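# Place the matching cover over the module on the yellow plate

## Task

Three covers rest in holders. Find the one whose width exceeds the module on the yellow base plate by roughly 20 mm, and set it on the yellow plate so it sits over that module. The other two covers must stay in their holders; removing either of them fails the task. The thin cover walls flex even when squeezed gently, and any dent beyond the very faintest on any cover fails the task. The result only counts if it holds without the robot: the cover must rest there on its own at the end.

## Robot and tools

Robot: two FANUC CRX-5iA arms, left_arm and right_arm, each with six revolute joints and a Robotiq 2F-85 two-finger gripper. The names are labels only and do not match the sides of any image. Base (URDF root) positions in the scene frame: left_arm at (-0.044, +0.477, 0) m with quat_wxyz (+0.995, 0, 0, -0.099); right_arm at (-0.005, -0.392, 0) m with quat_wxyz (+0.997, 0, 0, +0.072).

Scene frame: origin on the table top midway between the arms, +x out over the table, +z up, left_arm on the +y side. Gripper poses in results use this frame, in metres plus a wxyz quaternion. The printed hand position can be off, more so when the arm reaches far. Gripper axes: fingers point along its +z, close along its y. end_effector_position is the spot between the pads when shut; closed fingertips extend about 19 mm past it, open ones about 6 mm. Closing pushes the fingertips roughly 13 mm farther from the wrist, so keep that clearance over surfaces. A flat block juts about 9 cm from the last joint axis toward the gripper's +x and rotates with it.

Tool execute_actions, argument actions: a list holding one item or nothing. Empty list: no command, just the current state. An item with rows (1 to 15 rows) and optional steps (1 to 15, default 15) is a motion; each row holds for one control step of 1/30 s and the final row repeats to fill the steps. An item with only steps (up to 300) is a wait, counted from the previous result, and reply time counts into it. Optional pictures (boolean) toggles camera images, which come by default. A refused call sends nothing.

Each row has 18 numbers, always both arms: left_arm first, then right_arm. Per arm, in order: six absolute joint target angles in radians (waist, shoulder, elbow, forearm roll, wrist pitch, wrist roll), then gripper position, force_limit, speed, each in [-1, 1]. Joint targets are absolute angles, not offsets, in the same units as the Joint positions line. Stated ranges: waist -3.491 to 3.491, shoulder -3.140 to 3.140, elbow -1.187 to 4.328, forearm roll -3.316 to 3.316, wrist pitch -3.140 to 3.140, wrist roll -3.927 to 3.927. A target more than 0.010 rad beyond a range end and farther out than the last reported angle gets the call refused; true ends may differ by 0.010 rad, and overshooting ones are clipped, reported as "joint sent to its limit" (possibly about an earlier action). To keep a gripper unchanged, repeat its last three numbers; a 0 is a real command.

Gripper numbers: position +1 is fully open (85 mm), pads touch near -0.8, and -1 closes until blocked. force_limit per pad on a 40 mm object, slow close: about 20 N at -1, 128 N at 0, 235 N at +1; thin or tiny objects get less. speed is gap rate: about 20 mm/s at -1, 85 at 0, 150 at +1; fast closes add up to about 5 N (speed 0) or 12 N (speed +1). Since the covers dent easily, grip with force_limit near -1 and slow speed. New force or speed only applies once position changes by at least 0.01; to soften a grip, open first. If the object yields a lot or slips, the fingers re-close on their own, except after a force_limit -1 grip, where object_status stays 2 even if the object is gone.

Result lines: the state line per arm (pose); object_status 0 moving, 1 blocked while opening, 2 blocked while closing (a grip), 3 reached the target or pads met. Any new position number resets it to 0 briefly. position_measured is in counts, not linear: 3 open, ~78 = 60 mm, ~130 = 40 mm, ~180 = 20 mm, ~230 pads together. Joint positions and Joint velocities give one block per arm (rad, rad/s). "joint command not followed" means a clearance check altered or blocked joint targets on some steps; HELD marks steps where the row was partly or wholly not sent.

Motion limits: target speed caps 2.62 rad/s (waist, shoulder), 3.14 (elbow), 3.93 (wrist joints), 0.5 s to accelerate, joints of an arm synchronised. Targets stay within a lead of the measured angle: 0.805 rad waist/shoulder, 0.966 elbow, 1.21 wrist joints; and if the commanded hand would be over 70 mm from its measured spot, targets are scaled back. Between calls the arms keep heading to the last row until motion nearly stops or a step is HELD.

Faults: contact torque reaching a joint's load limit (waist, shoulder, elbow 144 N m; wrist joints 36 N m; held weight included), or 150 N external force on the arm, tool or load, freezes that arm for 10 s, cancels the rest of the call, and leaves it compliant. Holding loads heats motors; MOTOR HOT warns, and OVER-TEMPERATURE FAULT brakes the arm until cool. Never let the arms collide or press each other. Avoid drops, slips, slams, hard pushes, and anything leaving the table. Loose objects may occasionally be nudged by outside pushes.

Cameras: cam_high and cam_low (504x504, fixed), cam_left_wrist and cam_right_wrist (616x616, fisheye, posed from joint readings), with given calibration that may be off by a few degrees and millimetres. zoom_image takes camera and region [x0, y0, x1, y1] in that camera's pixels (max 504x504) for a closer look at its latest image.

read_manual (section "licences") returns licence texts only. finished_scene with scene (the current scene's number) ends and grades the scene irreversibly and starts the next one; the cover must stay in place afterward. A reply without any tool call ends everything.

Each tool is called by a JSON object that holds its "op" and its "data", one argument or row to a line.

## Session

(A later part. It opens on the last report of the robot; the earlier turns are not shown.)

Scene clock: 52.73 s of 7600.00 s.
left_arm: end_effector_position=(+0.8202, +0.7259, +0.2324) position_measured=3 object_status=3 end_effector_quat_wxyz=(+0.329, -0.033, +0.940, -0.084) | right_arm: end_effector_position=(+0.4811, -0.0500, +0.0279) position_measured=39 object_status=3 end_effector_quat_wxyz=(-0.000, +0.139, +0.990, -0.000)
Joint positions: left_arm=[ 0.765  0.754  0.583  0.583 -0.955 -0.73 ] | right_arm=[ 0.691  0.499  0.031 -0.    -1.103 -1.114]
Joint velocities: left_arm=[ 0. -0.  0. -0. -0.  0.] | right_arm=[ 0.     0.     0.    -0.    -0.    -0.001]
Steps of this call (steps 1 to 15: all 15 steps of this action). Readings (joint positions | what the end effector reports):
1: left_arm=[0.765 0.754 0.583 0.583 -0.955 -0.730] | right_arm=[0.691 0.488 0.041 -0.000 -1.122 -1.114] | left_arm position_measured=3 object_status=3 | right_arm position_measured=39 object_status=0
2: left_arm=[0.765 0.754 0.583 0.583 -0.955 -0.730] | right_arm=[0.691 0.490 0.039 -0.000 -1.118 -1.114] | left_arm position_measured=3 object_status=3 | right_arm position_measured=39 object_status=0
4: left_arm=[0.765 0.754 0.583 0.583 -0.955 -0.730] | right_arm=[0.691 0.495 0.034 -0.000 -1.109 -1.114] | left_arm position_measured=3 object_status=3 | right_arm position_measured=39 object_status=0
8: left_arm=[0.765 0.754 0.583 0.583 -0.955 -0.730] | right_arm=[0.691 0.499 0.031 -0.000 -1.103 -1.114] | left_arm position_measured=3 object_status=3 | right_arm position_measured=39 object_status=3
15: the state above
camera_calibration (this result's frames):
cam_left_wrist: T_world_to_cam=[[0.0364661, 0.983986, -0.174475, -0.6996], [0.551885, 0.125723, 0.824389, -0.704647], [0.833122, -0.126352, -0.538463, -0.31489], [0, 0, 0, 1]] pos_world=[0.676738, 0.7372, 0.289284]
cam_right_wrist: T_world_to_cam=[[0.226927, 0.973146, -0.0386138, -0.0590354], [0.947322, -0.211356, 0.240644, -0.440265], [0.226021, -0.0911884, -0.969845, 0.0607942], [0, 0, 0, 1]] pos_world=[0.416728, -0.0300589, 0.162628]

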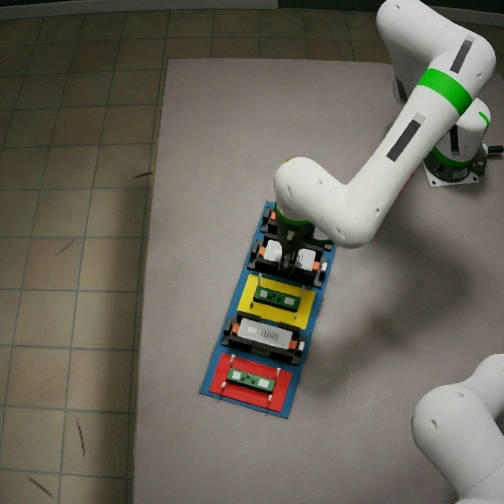

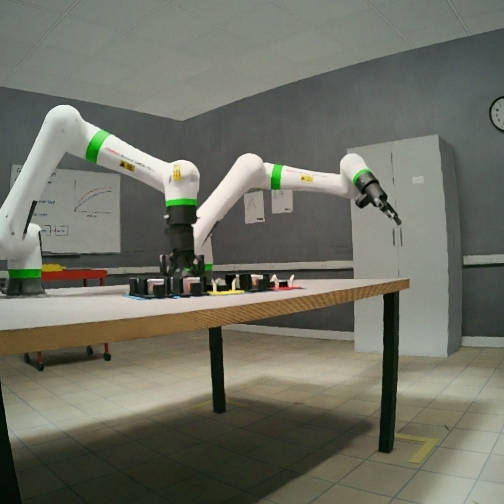

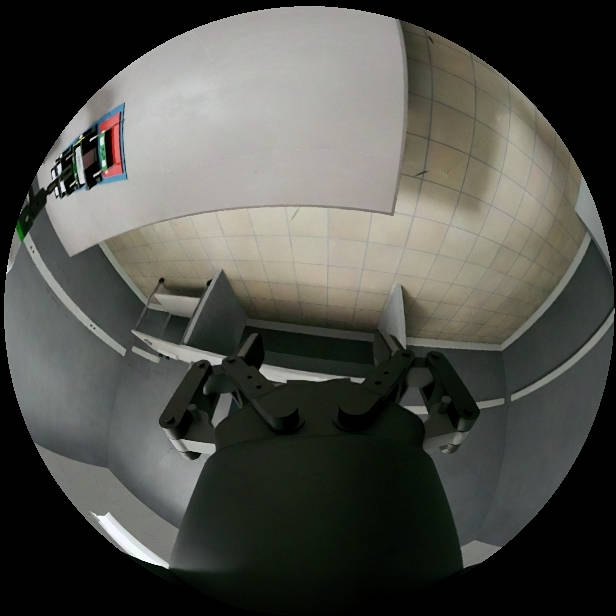

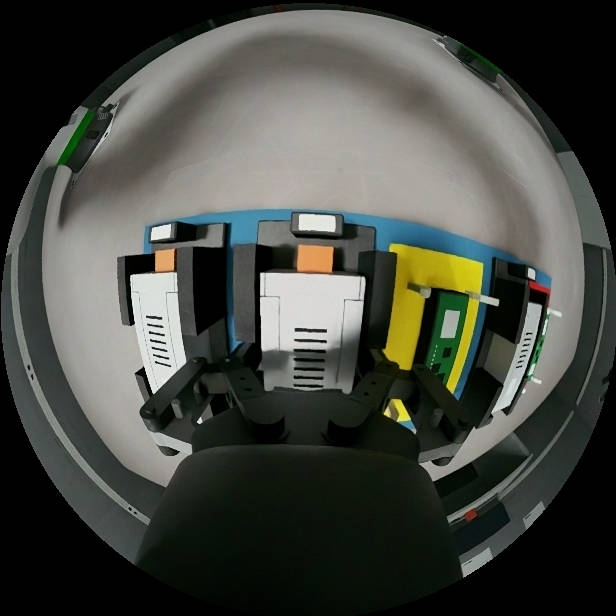

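{"op": "execute_actions", "data": {
  "actions": [
    {"rows":[[0.765,0.754,0.583,0.583,-0.955,-0.73,1,0,0,0.691,0.499,0.031,0,-1.103,-1.114,-1,-0.88,-1]],"steps":15}
  ],
  "pictures": false
}}

{"op": "execute_actions", "data": {
  "actions": [
    {"steps":40}
  ],
  "pictures": false
}}

{"op": "execute_actions", "data": {
  "actions": [
    {"rows":[[0.765,0.754,0.583,0.583,-0.955,-0.73,1,0,0,0.691,0.497,0.033,0,-1.107,-1.114,-1,-0.88,-1],[0.765,0.754,0.583,0.583,-0.955,-0.73,1,0,0,0.691,0.497,0.033,0,-1.107,-1.114,-1,-0.88,-1],[0.765,0.754,0.583,0.583,-0.955,-0.73,1,0,0,0.691,0.495,0.035,0,-1.111,-1.114,-1,-0.88,-1],[0.765,0.754,0.583,0.583,-0.955,-0.73,1,0,0,0.691,0.495,0.035,0,-1.111,-1.114,-1,-0.88,-1],[0.765,0.754,0.583,0.583,-0.955,-0.73,1,0,0,0.691,0.493,0.037,0,-1.115,-1.114,-1,-0.88,-1],[0.765,0.754,0.583,0.583,-0.955,-0.73,1,0,0,0.691,0.493,0.037,0,-1.115,-1.114,-1,-0.88,-1],[0.765,0.754,0.583,0.583,-0.955,-0.73,1,0,0,0.691,0.49,0.039,0,-1.119,-1.114,-1,-0.88,-1],[0.765,0.754,0.583,0.583,-0.955,-0.73,1,0,0,0.691,0.49,0.039,0,-1.119,-1.114,-1,-0.88,-1],[0.765,0.754,0.583,0.583,-0.955,-0.73,1,0,0,0.691,0.488,0.041,0,-1.123,-1.114,-1,-0.88,-1],[0.765,0.754,0.583,0.583,-0.955,-0.73,1,0,0,0.691,0.488,0.041,0,-1.123,-1.114,-1,-0.88,-1],[0.765,0.754,0.583,0.583,-0.955,-0.73,1,0,0,0.691,0.486,0.043,0,-1.127,-1.114,-1,-0.88,-1],[0.765,0.754,0.583,0.583,-0.955,-0.73,1,0,0,0.691,0.486,0.043,0,-1.127,-1.114,-1,-0.88,-1],[0.765,0.754,0.583,0.583,-0.955,-0.73,1,0,0,0.691,0.483,0.046,0,-1.134,-1.114,-1,-0.88,-1]],"steps":15}
  ]
}}

Scene clock: 55.63 s of 7600.00 s.
left_arm: end_effector_position=(+0.8202, +0.7259, +0.2324) position_measured=3 object_status=3 end_effector_quat_wxyz=(+0.329, -0.033, +0.940, -0.084) | right_arm: end_effector_position=(+0.4811, -0.0500, +0.0279) position_measured=61 object_status=0 end_effector_quat_wxyz=(-0.000, +0.139, +0.990, -0.000)
Joint positions: left_arm=[ 0.765  0.754  0.583  0.583 -0.955 -0.73 ] | right_arm=[ 0.691  0.499  0.031  0.    -1.103 -1.114]
Joint velocities: left_arm=[ 0.001  0.     0.     0.001 -0.     0.   ] | right_arm=[ 0.    -0.     0.     0.001 -0.     0.001]
Steps of this call (steps 1 to 15: the robot went on to your last target; steps 16 to 72: nothing new was sent; steps 73 to 87: all 15 steps of this action). Readings (joint positions | what the end effector reports):
73: left_arm=[0.765 0.754 0.583 0.583 -0.955 -0.730] | right_arm=[0.691 0.499 0.031 0.000 -1.103 -1.114] | left_arm position_measured=3 object_status=3 | right_arm position_measured=39 object_status=0
74: left_arm=[0.765 0.754 0.583 0.583 -0.955 -0.730] | right_arm=[0.691 0.499 0.031 0.000 -1.103 -1.114] | left_arm position_measured=3 object_status=3 | right_arm position_measured=39 object_status=0
76: left_arm=[0.765 0.754 0.583 0.583 -0.955 -0.730] | right_arm=[0.691 0.499 0.031 0.000 -1.103 -1.114] | left_arm position_measured=3 object_status=3 | right_arm position_measured=41 object_status=0
80: left_arm=[0.765 0.754 0.583 0.583 -0.955 -0.730] | right_arm=[0.691 0.499 0.031 0.000 -1.103 -1.114] | left_arm position_measured=3 object_status=3 | right_arm position_measured=48 object_status=0
87: the state above

Scene clock: 56.97 s of 7600.00 s.
left_arm: end_effector_position=(+0.8202, +0.7259, +0.2324) position_measured=3 object_status=3 end_effector_quat_wxyz=(+0.329, -0.033, +0.940, -0.084) | right_arm: end_effector_position=(+0.4811, -0.0500, +0.0279) position_measured=98 object_status=2 end_effector_quat_wxyz=(-0.000, +0.139, +0.990, -0.000)
Joint positions: left_arm=[ 0.765  0.754  0.583  0.583 -0.955 -0.73 ] | right_arm=[ 0.691  0.499  0.031  0.    -1.103 -1.114]
Joint velocities: left_arm=[-0.001  0.     0.001  0.002  0.    -0.   ] | right_arm=[-0.  0.  0. -0. -0.  0.]
Steps of this call (steps 1 to 15: the robot went on to your last target; steps 16 to 40: nothing new was sent). Readings (joint positions | what the end effector reports):
1: left_arm=[0.765 0.754 0.583 0.583 -0.955 -0.730] | right_arm=[0.691 0.499 0.031 0.000 -1.103 -1.114] | left_arm position_measured=3 object_status=3 | right_arm position_measured=62 object_status=0
2: left_arm=[0.765 0.754 0.583 0.583 -0.955 -0.730] | right_arm=[0.691 0.499 0.031 -0.000 -1.103 -1.114] | left_arm position_measured=3 object_status=3 | right_arm position_measured=64 object_status=0
4: left_arm=[0.765 0.754 0.583 0.583 -0.955 -0.730] | right_arm=[0.691 0.499 0.031 0.000 -1.103 -1.114] | left_arm position_measured=3 object_status=3 | right_arm position_measured=68 object_status=0
8: left_arm=[0.765 0.754 0.583 0.583 -0.955 -0.730] | right_arm=[0.691 0.499 0.031 0.000 -1.103 -1.114] | left_arm position_measured=3 object_status=3 | right_arm position_measured=75 object_status=0
40: the state above
All arms were judged still, so your last target was given up. Only a new action makes them travel on or press farther. Fingers that are still opening or closing keep moving.

Scene clock: 57.47 s of 7600.00 s.
left_arm: end_effector_position=(+0.8202, +0.7259, +0.2324) position_measured=3 object_status=3 end_effector_quat_wxyz=(+0.329, -0.033, +0.940, -0.084) | right_arm: end_effector_position=(+0.4812, -0.0499, +0.0422) position_measured=99 object_status=2 end_effector_quat_wxyz=(+0.000, +0.139, +0.990, +0.000)
Joint positions: left_arm=[ 0.765  0.754  0.583  0.583 -0.955 -0.73 ] | right_arm=[ 0.691  0.484  0.045  0.    -1.132 -1.114]
Joint velocities: left_arm=[ 0.    -0.    -0.001  0.     0.    -0.   ] | right_arm=[-0.    -0.023  0.018 -0.001 -0.042 -0.   ]
Steps of this call (steps 1 to 15: all 15 steps of this action). Readings (joint positions | what the end effector reports):
1: left_arm=[0.765 0.754 0.583 0.583 -0.955 -0.730] | right_arm=[0.691 0.499 0.031 0.000 -1.103 -1.114] | left_arm position_measured=3 object_status=3 | right_arm position_measured=98 object_status=2
2: left_arm=[0.765 0.754 0.583 0.583 -0.955 -0.730] | right_arm=[0.691 0.499 0.032 -0.000 -1.105 -1.114] | left_arm position_measured=3 object_status=3 | right_arm position_measured=98 object_status=2
4: left_arm=[0.765 0.754 0.583 0.583 -0.955 -0.730] | right_arm=[0.691 0.498 0.033 -0.001 -1.109 -1.114] | left_arm position_measured=3 object_status=3 | right_arm position_measured=98 object_status=2
8: left_arm=[0.765 0.754 0.583 0.583 -0.955 -0.730] | right_arm=[0.691 0.492 0.038 -0.000 -1.117 -1.114] | left_arm position_measured=3 object_status=3 | right_arm position_measured=99 object_status=2
15: the state above
camera_calibration (this result's frames):
cam_left_wrist: T_world_to_cam=[[0.0364662, 0.983986, -0.174475, -0.6996], [0.551885, 0.125723, 0.824389, -0.704647], [0.833122, -0.126352, -0.538463, -0.31489], [0, 0, 0, 1]] pos_world=[0.676738, 0.7372, 0.289284]
cam_right_wrist: T_world_to_cam=[[0.226998, 0.973138, -0.0384037, -0.0586202], [0.94726, -0.211459, 0.240799, -0.443818], [0.22621, -0.0910392, -0.969815, 0.0746045], [0, 0, 0, 1]] pos_world=[0.416842, -0.0300119, 0.176972]

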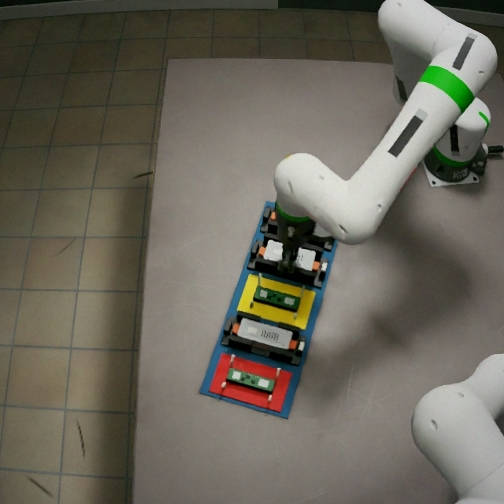

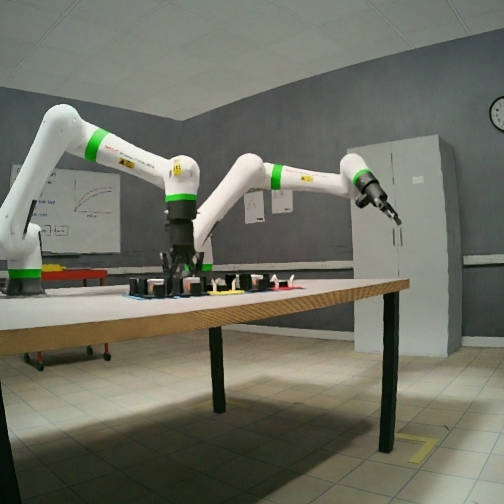

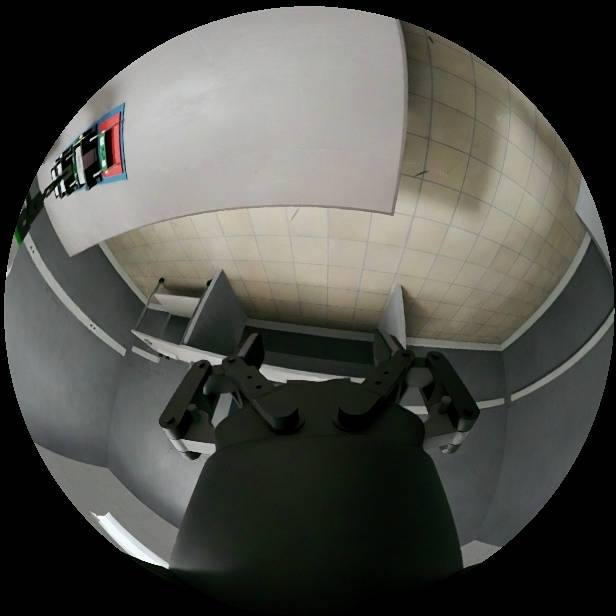

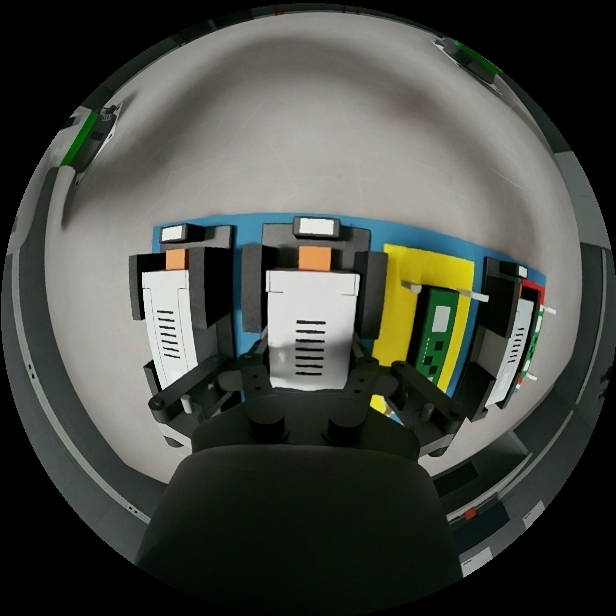

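{"op": "execute_actions", "data": {
  "actions": [
    {"rows":[[0.765,0.754,0.583,0.583,-0.955,-0.73,1,0,0,0.691,0.483,0.046,0,-1.134,-1.114,0.72,-0.7,0],[0.765,0.754,0.583,0.583,-0.955,-0.73,1,0,0,0.691,0.483,0.046,0,-1.134,-1.114,0.72,-0.7,0],[0.765,0.754,0.583,0.583,-0.955,-0.73,1,0,0,0.691,0.483,0.046,0,-1.134,-1.114,0.72,-0.7,0],[0.765,0.754,0.583,0.583,-0.955,-0.73,1,0,0,0.691,0.483,0.046,0,-1.134,-1.114,0.72,-0.7,0],[0.765,0.754,0.583,0.583,-0.955,-0.73,1,0,0,0.691,0.483,0.046,0,-1.134,-1.114,0.72,-0.7,0],[0.765,0.754,0.583,0.583,-0.955,-0.73,1,0,0,0.691,0.483,0.046,0,-1.134,-1.114,0.72,-0.7,0],[0.765,0.754,0.583,0.583,-0.955,-0.73,1,0,0,0.691,0.483,0.046,0,-1.134,-1.114,0.72,-0.7,0],[0.765,0.754,0.583,0.583,-0.955,-0.73,1,0,0,0.691,0.499,0.031,0,-1.103,-1.114,0.72,-0.7,0]],"steps":15}
  ],
  "pictures": false
}}

{"op": "execute_actions", "data": {
  "actions": [
    {"rows":[[0.765,0.754,0.583,0.583,-0.955,-0.73,1,0,0,0.691,0.499,0.031,0,-1.103,-1.114,0.72,-0.7,0],[0.765,0.754,0.583,0.583,-0.955,-0.73,1,0,0,0.691,0.499,0.031,0,-1.103,-1.114,0.72,-0.7,0],[0.765,0.754,0.583,0.583,-0.955,-0.73,1,0,0,0.691,0.499,0.031,0,-1.103,-1.114,0.72,-0.7,0],[0.765,0.754,0.583,0.583,-0.955,-0.73,1,0,0,0.691,0.499,0.031,0,-1.103,-1.114,-1,-0.7,-1]],"steps":15}
  ],
  "pictures": false
}}

{"op": "execute_actions", "data": {
  "actions": [
    {"steps":40}
  ],
  "pictures": false
}}

{"op": "execute_actions", "data": {
  "actions": [
    {"rows":[[0.765,0.754,0.583,0.583,-0.955,-0.73,1,0,0,0.691,0.497,0.033,0,-1.107,-1.114,-1,-0.7,-1],[0.765,0.754,0.583,0.583,-0.955,-0.73,1,0,0,0.691,0.497,0.033,0,-1.107,-1.114,-1,-0.7,-1],[0.765,0.754,0.583,0.583,-0.955,-0.73,1,0,0,0.691,0.495,0.035,0,-1.111,-1.114,-1,-0.7,-1],[0.765,0.754,0.583,0.583,-0.955,-0.73,1,0,0,0.691,0.495,0.035,0,-1.111,-1.114,-1,-0.7,-1],[0.765,0.754,0.583,0.583,-0.955,-0.73,1,0,0,0.691,0.493,0.037,0,-1.115,-1.114,-1,-0.7,-1],[0.765,0.754,0.583,0.583,-0.955,-0.73,1,0,0,0.691,0.493,0.037,0,-1.115,-1.114,-1,-0.7,-1],[0.765,0.754,0.583,0.583,-0.955,-0.73,1,0,0,0.691,0.49,0.039,0,-1.119,-1.114,-1,-0.7,-1],[0.765,0.754,0.583,0.583,-0.955,-0.73,1,0,0,0.691,0.49,0.039,0,-1.119,-1.114,-1,-0.7,-1],[0.765,0.754,0.583,0.583,-0.955,-0.73,1,0,0,0.691,0.488,0.041,0,-1.123,-1.114,-1,-0.7,-1],[0.765,0.754,0.583,0.583,-0.955,-0.73,1,0,0,0.691,0.488,0.041,0,-1.123,-1.114,-1,-0.7,-1],[0.765,0.754,0.583,0.583,-0.955,-0.73,1,0,0,0.691,0.486,0.043,0,-1.127,-1.114,-1,-0.7,-1],[0.765,0.754,0.583,0.583,-0.955,-0.73,1,0,0,0.691,0.486,0.043,0,-1.127,-1.114,-1,-0.7,-1],[0.765,0.754,0.583,0.583,-0.955,-0.73,1,0,0,0.691,0.483,0.046,0,-1.134,-1.114,-1,-0.7,-1]],"steps":15}
  ]
}}

Scene clock: 62.17 s of 7600.00 s.
left_arm: end_effector_position=(+0.8202, +0.7259, +0.2324) position_measured=3 object_status=3 end_effector_quat_wxyz=(+0.329, -0.033, +0.940, -0.084) | right_arm: end_effector_position=(+0.4811, -0.0500, +0.0280) position_measured=39 object_status=0 end_effector_quat_wxyz=(-0.000, +0.139, +0.990, +0.000)
Joint positions: left_arm=[ 0.765  0.754  0.583  0.583 -0.955 -0.73 ] | right_arm=[ 0.691  0.499  0.031 -0.    -1.103 -1.114]
Joint velocities: left_arm=[ 0.    -0.     0.001  0.001  0.001  0.   ] | right_arm=[-0.     0.001 -0.002 -0.     0.004  0.001]
Steps of this call (steps 1 to 15: the robot went on to your last target; steps 16 to 90: nothing new was sent; then 1.20 s passed at rest; steps 91 to 105: all 15 steps of this action). Readings (joint positions | what the end effector reports):
91: left_arm=[0.765 0.754 0.583 0.583 -0.955 -0.730] | right_arm=[0.691 0.483 0.046 -0.000 -1.134 -1.114] | left_arm position_measured=3 object_status=3 | right_arm position_measured=99 object_status=0
92: left_arm=[0.765 0.754 0.583 0.583 -0.955 -0.730] | right_arm=[0.691 0.483 0.046 -0.000 -1.134 -1.114] | left_arm position_measured=3 object_status=3 | right_arm position_measured=98 object_status=0
94: left_arm=[0.765 0.754 0.583 0.583 -0.955 -0.730] | right_arm=[0.691 0.483 0.046 -0.000 -1.134 -1.114] | left_arm position_measured=3 object_status=3 | right_arm position_measured=87 object_status=0
98: left_arm=[0.765 0.754 0.583 0.583 -0.955 -0.730] | right_arm=[0.691 0.483 0.046 -0.000 -1.133 -1.114] | left_arm position_measured=3 object_status=3 | right_arm position_measured=58 object_status=0
105: the state above

Scene clock: 62.67 s of 7600.00 s.
left_arm: end_effector_position=(+0.8202, +0.7259, +0.2324) position_measured=3 object_status=3 end_effector_quat_wxyz=(+0.329, -0.033, +0.940, -0.084) | right_arm: end_effector_position=(+0.4811, -0.0500, +0.0279) position_measured=55 object_status=0 end_effector_quat_wxyz=(-0.000, +0.139, +0.990, -0.000)
Joint positions: left_arm=[ 0.765  0.754  0.583  0.583 -0.955 -0.73 ] | right_arm=[ 0.691  0.499  0.031 -0.    -1.103 -1.114]
Joint velocities: left_arm=[ 0.    -0.001 -0.    -0.001  0.     0.001] | right_arm=[-0.    -0.    -0.    -0.001  0.     0.   ]
Steps of this call (steps 1 to 15: all 15 steps of this action). Readings (joint positions | what the end effector reports):
1: left_arm=[0.765 0.754 0.583 0.583 -0.955 -0.730] | right_arm=[0.691 0.499 0.031 -0.000 -1.103 -1.114] | left_arm position_measured=3 object_status=3 | right_arm position_measured=39 object_status=0
2: left_arm=[0.765 0.754 0.583 0.583 -0.955 -0.730] | right_arm=[0.691 0.499 0.031 -0.000 -1.103 -1.114] | left_arm position_measured=3 object_status=3 | right_arm position_measured=39 object_status=0
4: left_arm=[0.765 0.754 0.583 0.583 -0.955 -0.730] | right_arm=[0.691 0.499 0.031 -0.000 -1.103 -1.114] | left_arm position_measured=3 object_status=3 | right_arm position_measured=39 object_status=0
8: left_arm=[0.765 0.754 0.583 0.583 -0.955 -0.730] | right_arm=[0.691 0.499 0.031 -0.000 -1.103 -1.114] | left_arm position_measured=3 object_status=3 | right_arm position_measured=43 object_status=0
15: the state above

Scene clock: 64.00 s of 7600.00 s.
left_arm: end_effector_position=(+0.8202, +0.7259, +0.2324) position_measured=3 object_status=3 end_effector_quat_wxyz=(+0.329, -0.033, +0.940, -0.084) | right_arm: end_effector_position=(+0.4811, -0.0500, +0.0280) position_measured=102 object_status=2 end_effector_quat_wxyz=(+0.000, +0.139, +0.990, +0.000)
Joint positions: left_arm=[ 0.765  0.754  0.583  0.583 -0.955 -0.73 ] | right_arm=[ 0.691  0.499  0.031  0.    -1.103 -1.114]
Joint velocities: left_arm=[-0.  0. -0.  0. -0. -0.] | right_arm=[ 0.     0.001  0.     0.001  0.    -0.   ]
Steps of this call (steps 1 to 15: the robot went on to your last target; steps 16 to 40: nothing new was sent). Readings (joint positions | what the end effector reports):
1: left_arm=[0.765 0.754 0.583 0.583 -0.955 -0.730] | right_arm=[0.691 0.499 0.031 -0.000 -1.103 -1.114] | left_arm position_measured=3 object_status=3 | right_arm position_measured=57 object_status=0
2: left_arm=[0.765 0.754 0.583 0.583 -0.955 -0.730] | right_arm=[0.691 0.499 0.031 -0.000 -1.103 -1.114] | left_arm position_measured=3 object_status=3 | right_arm position_measured=59 object_status=0
4: left_arm=[0.765 0.754 0.583 0.583 -0.955 -0.730] | right_arm=[0.691 0.499 0.031 -0.000 -1.103 -1.114] | left_arm position_measured=3 object_status=3 | right_arm position_measured=62 object_status=0
8: left_arm=[0.765 0.754 0.583 0.583 -0.955 -0.730] | right_arm=[0.691 0.499 0.031 0.000 -1.103 -1.114] | left_arm position_measured=3 object_status=3 | right_arm position_measured=69 object_status=0
40: the state above
All arms were judged still, so your last target was given up. Only a new action makes them travel on or press farther. Fingers that are still opening or closing keep moving.

Scene clock: 64.50 s of 7600.00 s.
left_arm: end_effector_position=(+0.8202, +0.7259, +0.2324) position_measured=3 object_status=3 end_effector_quat_wxyz=(+0.329, -0.033, +0.940, -0.084) | right_arm: end_effector_position=(+0.4812, -0.0499, +0.0422) position_measured=103 object_status=2 end_effector_quat_wxyz=(+0.000, +0.139, +0.990, +0.000)
Joint positions: left_arm=[ 0.765  0.754  0.583  0.583 -0.955 -0.73 ] | right_arm=[ 0.691  0.484  0.045  0.    -1.132 -1.114]
Joint velocities: left_arm=[ 0.    -0.     0.    -0.     0.001 -0.   ] | right_arm=[-0.    -0.024  0.018 -0.    -0.042 -0.   ]
Steps of this call (steps 1 to 15: all 15 steps of this action). Readings (joint positions | what the end effector reports):
1: left_arm=[0.765 0.754 0.583 0.583 -0.955 -0.730] | right_arm=[0.691 0.499 0.031 0.000 -1.103 -1.114] | left_arm position_measured=3 object_status=3 | right_arm position_measured=102 object_status=2
2: left_arm=[0.765 0.754 0.583 0.583 -0.955 -0.730] | right_arm=[0.691 0.498 0.032 -0.000 -1.105 -1.114] | left_arm position_measured=3 object_status=3 | right_arm position_measured=102 object_status=2
4: left_arm=[0.765 0.754 0.583 0.583 -0.955 -0.730] | right_arm=[0.691 0.498 0.033 -0.001 -1.109 -1.114] | left_arm position_measured=3 object_status=3 | right_arm position_measured=103 object_status=2
8: left_arm=[0.765 0.754 0.583 0.583 -0.955 -0.730] | right_arm=[0.691 0.493 0.038 -0.001 -1.117 -1.114] | left_arm position_measured=3 object_status=3 | right_arm position_measured=103 object_status=2
15: the state above
camera_calibration (this result's frames):
cam_left_wrist: T_world_to_cam=[[0.036466, 0.983986, -0.174475, -0.6996], [0.551885, 0.125723, 0.824389, -0.704647], [0.833123, -0.126352, -0.538463, -0.31489], [0, 0, 0, 1]] pos_world=[0.676738, 0.7372, 0.289284]
cam_right_wrist: T_world_to_cam=[[0.226941, 0.97315, -0.0384442, -0.0586056], [0.947278, -0.211395, 0.240785, -0.443793], [0.226193, -0.0910612, -0.969817, 0.0745978], [0, 0, 0, 1]] pos_world=[0.416822, -0.0299908, 0.176952]

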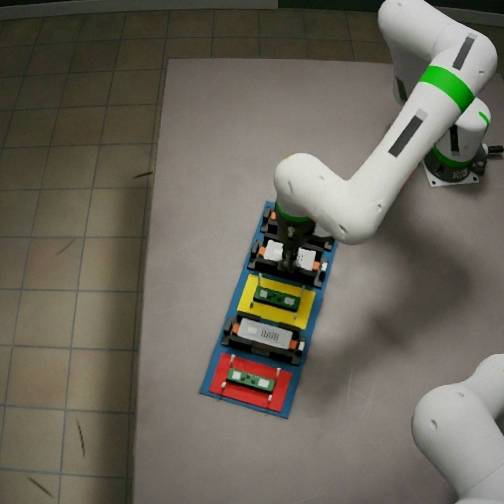

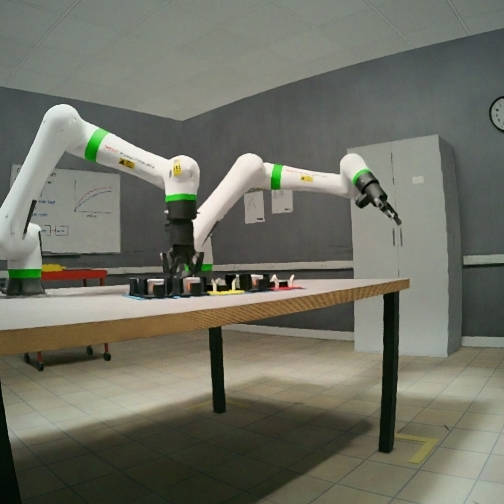

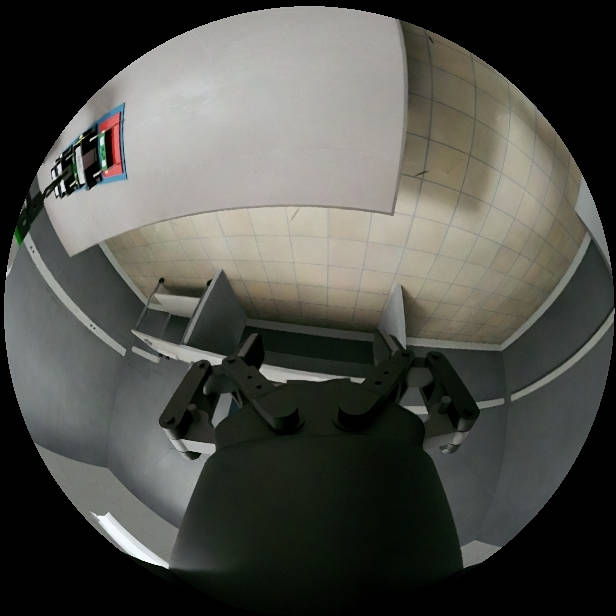

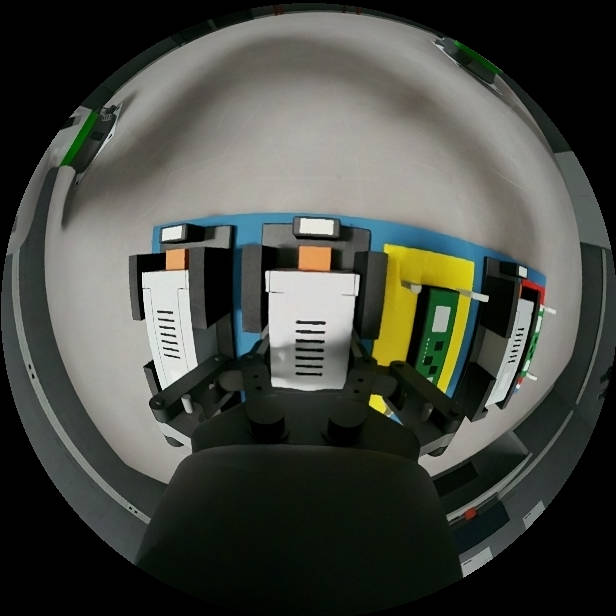

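{"op": "execute_actions", "data": {
  "actions": [
    {"rows":[[0.765,0.754,0.583,0.583,-0.955,-0.73,1,0,0,0.691,0.483,0.046,0,-1.134,-1.114,0.72,-0.85,0],[0.765,0.754,0.583,0.583,-0.955,-0.73,1,0,0,0.691,0.483,0.046,0,-1.134,-1.114,0.72,-0.85,0],[0.765,0.754,0.583,0.583,-0.955,-0.73,1,0,0,0.691,0.483,0.046,0,-1.134,-1.114,0.72,-0.85,0],[0.765,0.754,0.583,0.583,-0.955,-0.73,1,0,0,0.691,0.483,0.046,0,-1.134,-1.114,0.72,-0.85,0],[0.765,0.754,0.583,0.583,-0.955,-0.73,1,0,0,0.691,0.483,0.046,0,-1.134,-1.114,0.72,-0.85,0],[0.765,0.754,0.583,0.583,-0.955,-0.73,1,0,0,0.691,0.483,0.046,0,-1.134,-1.114,0.72,-0.85,0],[0.765,0.754,0.583,0.583,-0.955,-0.73,1,0,0,0.691,0.483,0.046,0,-1.134,-1.114,0.72,-0.85,0],[0.765,0.754,0.583,0.583,-0.955,-0.73,1,0,0,0.691,0.497,0.033,0,-1.107,-1.114,0.72,-0.85,0]],"steps":15}
  ],
  "pictures": false
}}

{"op": "execute_actions", "data": {
  "actions": [
    {"rows":[[0.765,0.754,0.583,0.583,-0.955,-0.73,1,0,0,0.691,0.497,0.033,0,-1.107,-1.114,0.72,-0.85,0],[0.765,0.754,0.583,0.583,-0.955,-0.73,1,0,0,0.691,0.497,0.033,0,-1.107,-1.114,0.72,-0.85,0],[0.765,0.754,0.583,0.583,-0.955,-0.73,1,0,0,0.691,0.497,0.033,0,-1.107,-1.114,0.72,-0.85,0],[0.765,0.754,0.583,0.583,-0.955,-0.73,1,0,0,0.691,0.497,0.033,0,-1.107,-1.114,-1,-0.85,-1]],"steps":15}
  ],
  "pictures": false
}}

{"op": "execute_actions", "data": {
  "actions": [
    {"steps":40}
  ]
}}

{"op": "execute_actions", "data": {
  "actions": [
    {"rows":[[0.765,0.754,0.583,0.583,-0.955,-0.73,1,0,0,0.689,0.498,0.035,0,-1.107,-1.112,-1,-0.85,-1],[0.765,0.754,0.583,0.583,-0.955,-0.73,1,0,0,0.689,0.498,0.035,0,-1.107,-1.112,-1,-0.85,-1],[0.765,0.754,0.583,0.583,-0.955,-0.73,1,0,0,0.689,0.498,0.035,0,-1.107,-1.112,-1,-0.85,-1],[0.765,0.754,0.583,0.583,-0.955,-0.73,1,0,0,0.687,0.5,0.037,0,-1.108,-1.11,-1,-0.85,-1],[0.765,0.754,0.583,0.583,-0.955,-0.73,1,0,0,0.687,0.5,0.037,0,-1.108,-1.11,-1,-0.85,-1],[0.765,0.754,0.583,0.583,-0.955,-0.73,1,0,0,0.687,0.5,0.037,0,-1.108,-1.11,-1,-0.85,-1],[0.765,0.754,0.583,0.583,-0.955,-0.73,1,0,0,0.685,0.501,0.039,0,-1.109,-1.108,-1,-0.85,-1]],"steps":15}
  ]
}}

Scene clock: 68.03 s of 7600.00 s.
left_arm: end_effector_position=(+0.8202, +0.7259, +0.2324) position_measured=3 object_status=3 end_effector_quat_wxyz=(+0.329, -0.033, +0.940, -0.084) | right_arm: end_effector_position=(+0.4812, -0.0499, +0.0300) position_measured=39 object_status=0 end_effector_quat_wxyz=(-0.000, +0.139, +0.990, +0.000)
Joint positions: left_arm=[ 0.765  0.754  0.583  0.583 -0.955 -0.73 ] | right_arm=[ 0.691  0.497  0.033 -0.    -1.107 -1.114]
Joint velocities: left_arm=[-0.001 -0.     0.002 -0.002  0.     0.   ] | right_arm=[-0.     0.002 -0.002 -0.     0.003 -0.002]
Steps of this call (steps 1 to 15: the robot went on to your last target; steps 16 to 90: nothing new was sent; then 0.03 s passed at rest; steps 91 to 105: all 15 steps of this action). Readings (joint positions | what the end effector reports):
91: left_arm=[0.765 0.754 0.583 0.583 -0.955 -0.730] | right_arm=[0.691 0.483 0.046 -0.000 -1.134 -1.114] | left_arm position_measured=3 object_status=3 | right_arm position_measured=103 object_status=0
92: left_arm=[0.765 0.754 0.583 0.583 -0.955 -0.730] | right_arm=[0.691 0.483 0.046 -0.000 -1.134 -1.114] | left_arm position_measured=3 object_status=3 | right_arm position_measured=102 object_status=0
94: left_arm=[0.765 0.754 0.583 0.583 -0.955 -0.730] | right_arm=[0.691 0.483 0.046 -0.000 -1.134 -1.114] | left_arm position_measured=3 object_status=3 | right_arm position_measured=91 object_status=0
98: left_arm=[0.765 0.754 0.583 0.583 -0.955 -0.730] | right_arm=[0.691 0.483 0.046 -0.000 -1.133 -1.114] | left_arm position_measured=3 object_status=3 | right_arm position_measured=63 object_status=0
105: the state above

Scene clock: 68.53 s of 7600.00 s.
left_arm: end_effector_position=(+0.8202, +0.7259, +0.2324) position_measured=3 object_status=3 end_effector_quat_wxyz=(+0.329, -0.033, +0.940, -0.084) | right_arm: end_effector_position=(+0.4811, -0.0500, +0.0298) position_measured=55 object_status=0 end_effector_quat_wxyz=(-0.000, +0.139, +0.990, -0.000)
Joint positions: left_arm=[ 0.765  0.754  0.583  0.583 -0.955 -0.73 ] | right_arm=[ 0.691  0.497  0.033 -0.    -1.107 -1.114]
Joint velocities: left_arm=[-0.     0.001  0.001  0.001 -0.    -0.   ] | right_arm=[ 0.    -0.    -0.001 -0.     0.    -0.001]
Steps of this call (steps 1 to 15: all 15 steps of this action). Readings (joint positions | what the end effector reports):
1: left_arm=[0.765 0.754 0.583 0.583 -0.955 -0.730] | right_arm=[0.691 0.497 0.033 -0.000 -1.107 -1.114] | left_arm position_measured=3 object_status=3 | right_arm position_measured=39 object_status=0
2: left_arm=[0.765 0.754 0.583 0.583 -0.955 -0.730] | right_arm=[0.691 0.497 0.033 -0.000 -1.107 -1.114] | left_arm position_measured=3 object_status=3 | right_arm position_measured=39 object_status=0
4: left_arm=[0.765 0.754 0.583 0.583 -0.955 -0.730] | right_arm=[0.691 0.497 0.033 -0.000 -1.107 -1.114] | left_arm position_measured=3 object_status=3 | right_arm position_measured=39 object_status=0
8: left_arm=[0.765 0.754 0.583 0.583 -0.955 -0.730] | right_arm=[0.691 0.497 0.033 -0.000 -1.107 -1.114] | left_arm position_measured=3 object_status=3 | right_arm position_measured=43 object_status=0
15: the state above

Scene clock: 69.87 s of 7600.00 s.
left_arm: end_effector_position=(+0.8202, +0.7259, +0.2324) position_measured=3 object_status=3 end_effector_quat_wxyz=(+0.329, -0.033, +0.940, -0.084) | right_arm: end_effector_position=(+0.4812, -0.0500, +0.0298) position_measured=102 object_status=2 end_effector_quat_wxyz=(-0.000, +0.139, +0.990, -0.000)
Joint positions: left_arm=[ 0.765  0.754  0.583  0.583 -0.955 -0.73 ] | right_arm=[ 0.691  0.497  0.033  0.    -1.107 -1.114]
Joint velocities: left_arm=[-0.    -0.001 -0.    -0.     0.002  0.   ] | right_arm=[ 0.    -0.    -0.     0.001 -0.     0.001]
Steps of this call (steps 1 to 15: the robot went on to your last target; steps 16 to 40: nothing new was sent). Readings (joint positions | what the end effector reports):
1: left_arm=[0.765 0.754 0.583 0.583 -0.955 -0.730] | right_arm=[0.691 0.497 0.033 -0.000 -1.107 -1.114] | left_arm position_measured=3 object_status=3 | right_arm position_measured=57 object_status=0
2: left_arm=[0.765 0.754 0.583 0.583 -0.955 -0.730] | right_arm=[0.691 0.497 0.033 -0.000 -1.107 -1.114] | left_arm position_measured=3 object_status=3 | right_arm position_measured=59 object_status=0
4: left_arm=[0.765 0.754 0.583 0.583 -0.955 -0.730] | right_arm=[0.691 0.497 0.033 -0.000 -1.107 -1.114] | left_arm position_measured=3 object_status=3 | right_arm position_measured=62 object_status=0
8: left_arm=[0.765 0.754 0.583 0.583 -0.955 -0.730] | right_arm=[0.691 0.497 0.033 -0.000 -1.107 -1.114] | left_arm position_measured=3 object_status=3 | right_arm position_measured=69 object_status=0
40: the state above
All arms were judged still, so your last target was given up. Only a new action makes them travel on or press farther. Fingers that are still opening or closing keep moving.
camera_calibration (this result's frames):
cam_left_wrist: T_world_to_cam=[[0.0364661, 0.983986, -0.174475, -0.6996], [0.551885, 0.125723, 0.824389, -0.704647], [0.833123, -0.126352, -0.538463, -0.31489], [0, 0, 0, 1]] pos_world=[0.676738, 0.7372, 0.289284]
cam_right_wrist: T_world_to_cam=[[0.226963, 0.973136, -0.0386508, -0.0589944], [0.94731, -0.21138, 0.240672, -0.440784], [0.226037, -0.0912379, -0.969837, 0.0626314], [0, 0, 0, 1]] pos_world=[0.416792, -0.0300493, 0.164546]

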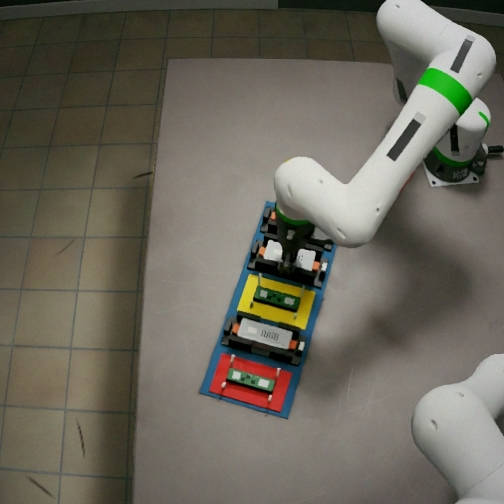

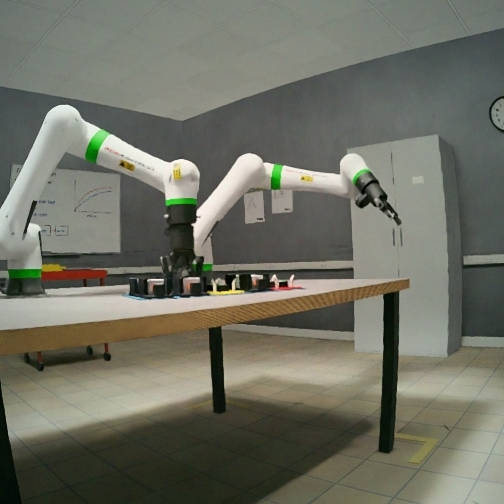

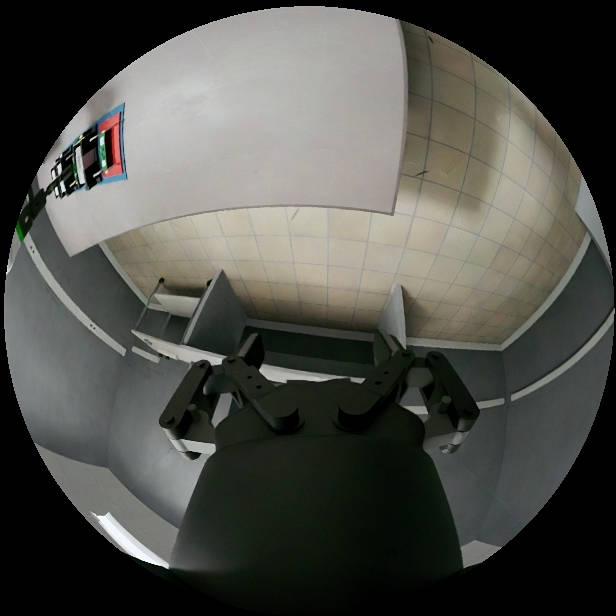

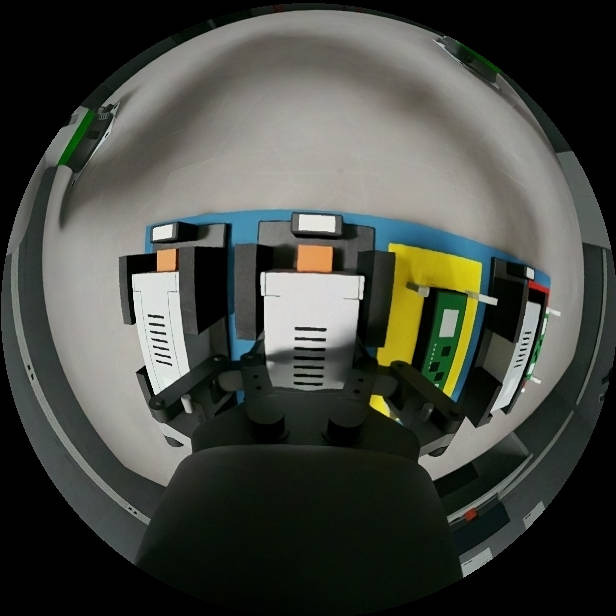

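Scene clock: 70.37 s of 7600.00 s.
left_arm: end_effector_position=(+0.8202, +0.7259, +0.2324) position_measured=3 object_status=3 end_effector_quat_wxyz=(+0.329, -0.033, +0.940, -0.084) | right_arm: end_effector_position=(+0.4844, -0.0515, +0.0297) position_measured=102 object_status=2 end_effector_quat_wxyz=(-0.000, +0.139, +0.990, -0.000)
Joint positions: left_arm=[ 0.765  0.754  0.583  0.583 -0.955 -0.73 ] | right_arm=[ 0.685  0.501  0.039 -0.    -1.109 -1.108]
Joint velocities: left_arm=[-0.     0.    -0.001 -0.001  0.    -0.   ] | right_arm=[-0.001  0.     0.    -0.001 -0.     0.   ]
Steps of this call (steps 1 to 15: all 15 steps of this action). Readings (joint positions | what the end effector reports):
1: left_arm=[0.765 0.754 0.583 0.583 -0.955 -0.730] | right_arm=[0.691 0.497 0.033 0.000 -1.107 -1.114] | left_arm position_measured=3 object_status=3 | right_arm position_measured=102 object_status=2
2: left_arm=[0.765 0.754 0.583 0.583 -0.955 -0.730] | right_arm=[0.690 0.497 0.034 0.000 -1.107 -1.113] | left_arm position_measured=3 object_status=3 | right_arm position_measured=102 object_status=2
4: left_arm=[0.765 0.754 0.583 0.583 -0.955 -0.730] | right_arm=[0.689 0.498 0.035 0.000 -1.107 -1.112] | left_arm position_measured=3 object_status=3 | right_arm position_measured=102 object_status=2
8: left_arm=[0.765 0.754 0.583 0.583 -0.955 -0.730] | right_arm=[0.686 0.501 0.038 -0.000 -1.108 -1.109] | left_arm position_measured=3 object_status=3 | right_arm position_measured=102 object_status=2
15: the state above
camera_calibration (this result's frames):
cam_left_wrist: T_world_to_cam=[[0.0364662, 0.983986, -0.174475, -0.6996], [0.551885, 0.125723, 0.824389, -0.704647], [0.833123, -0.126352, -0.538462, -0.31489], [0, 0, 0, 1]] pos_world=[0.676738, 0.7372, 0.289284]
cam_right_wrist: T_world_to_cam=[[0.226982, 0.973134, -0.0385976, -0.058256], [0.947342, -0.211427, 0.240501, -0.444135], [0.225879, -0.0911546, -0.969881, 0.0617886], [0, 0, 0, 1]] pos_world=[0.420014, -0.031579, 0.164494]

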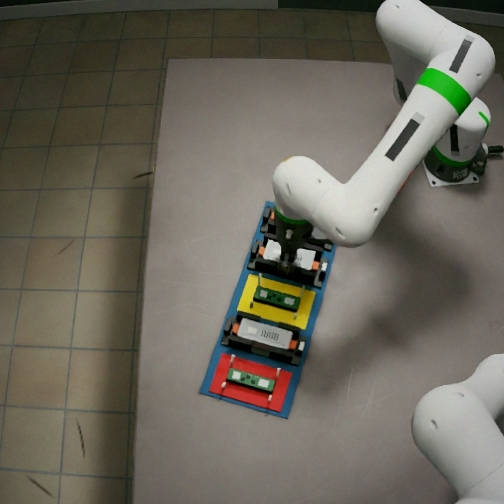

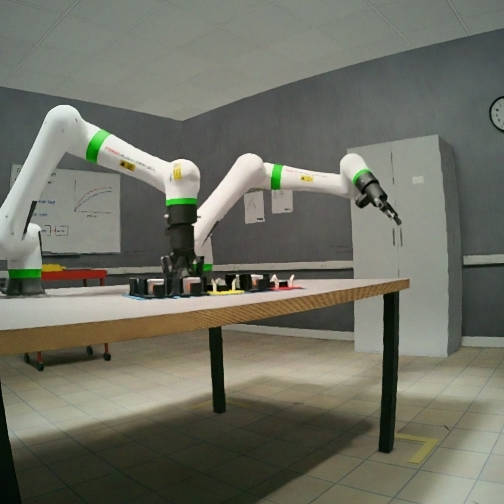

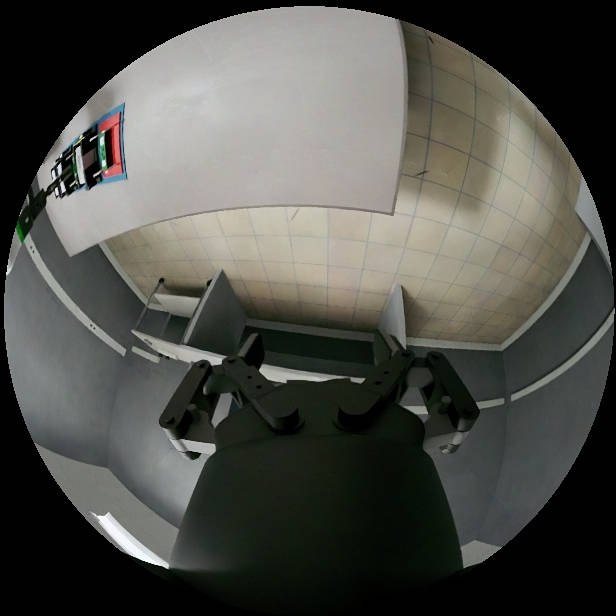

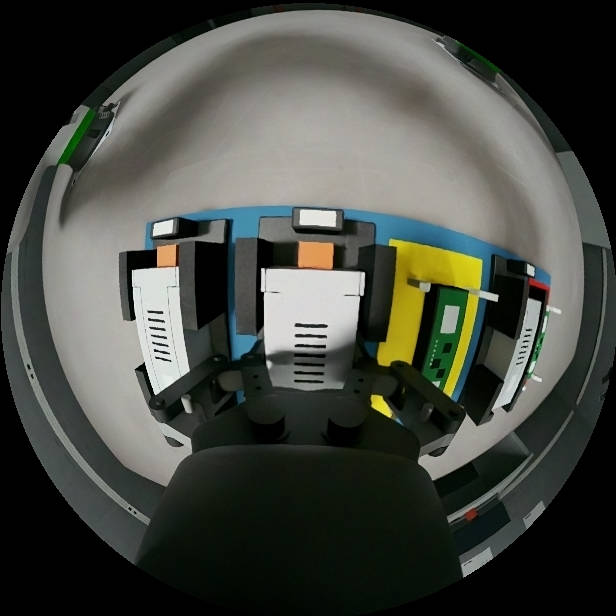

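{"op": "zoom_image", "data": {
  "camera": "cam_right_wrist",
  "region": [220,190,410,400]
}}

{"op": "zoom_image", "data": {
  "camera": "cam_low",
  "region": [110,240,310,310]
}}

Region (220, 190, 410, 400) of cam_right_wrist's 616x616 image, scaled by 2.400, with more detail than that image has; it fills the left 456 columns of this view, and the rest is white.

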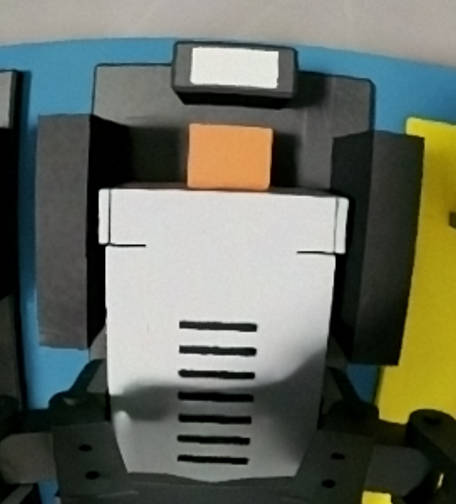

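Region (110, 240, 310, 310) of cam_low's 504x504 image, scaled by 2.520, with more detail than that image has; it fills the top 176 rows of this view, and the rest is white.

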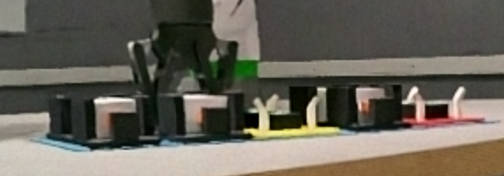

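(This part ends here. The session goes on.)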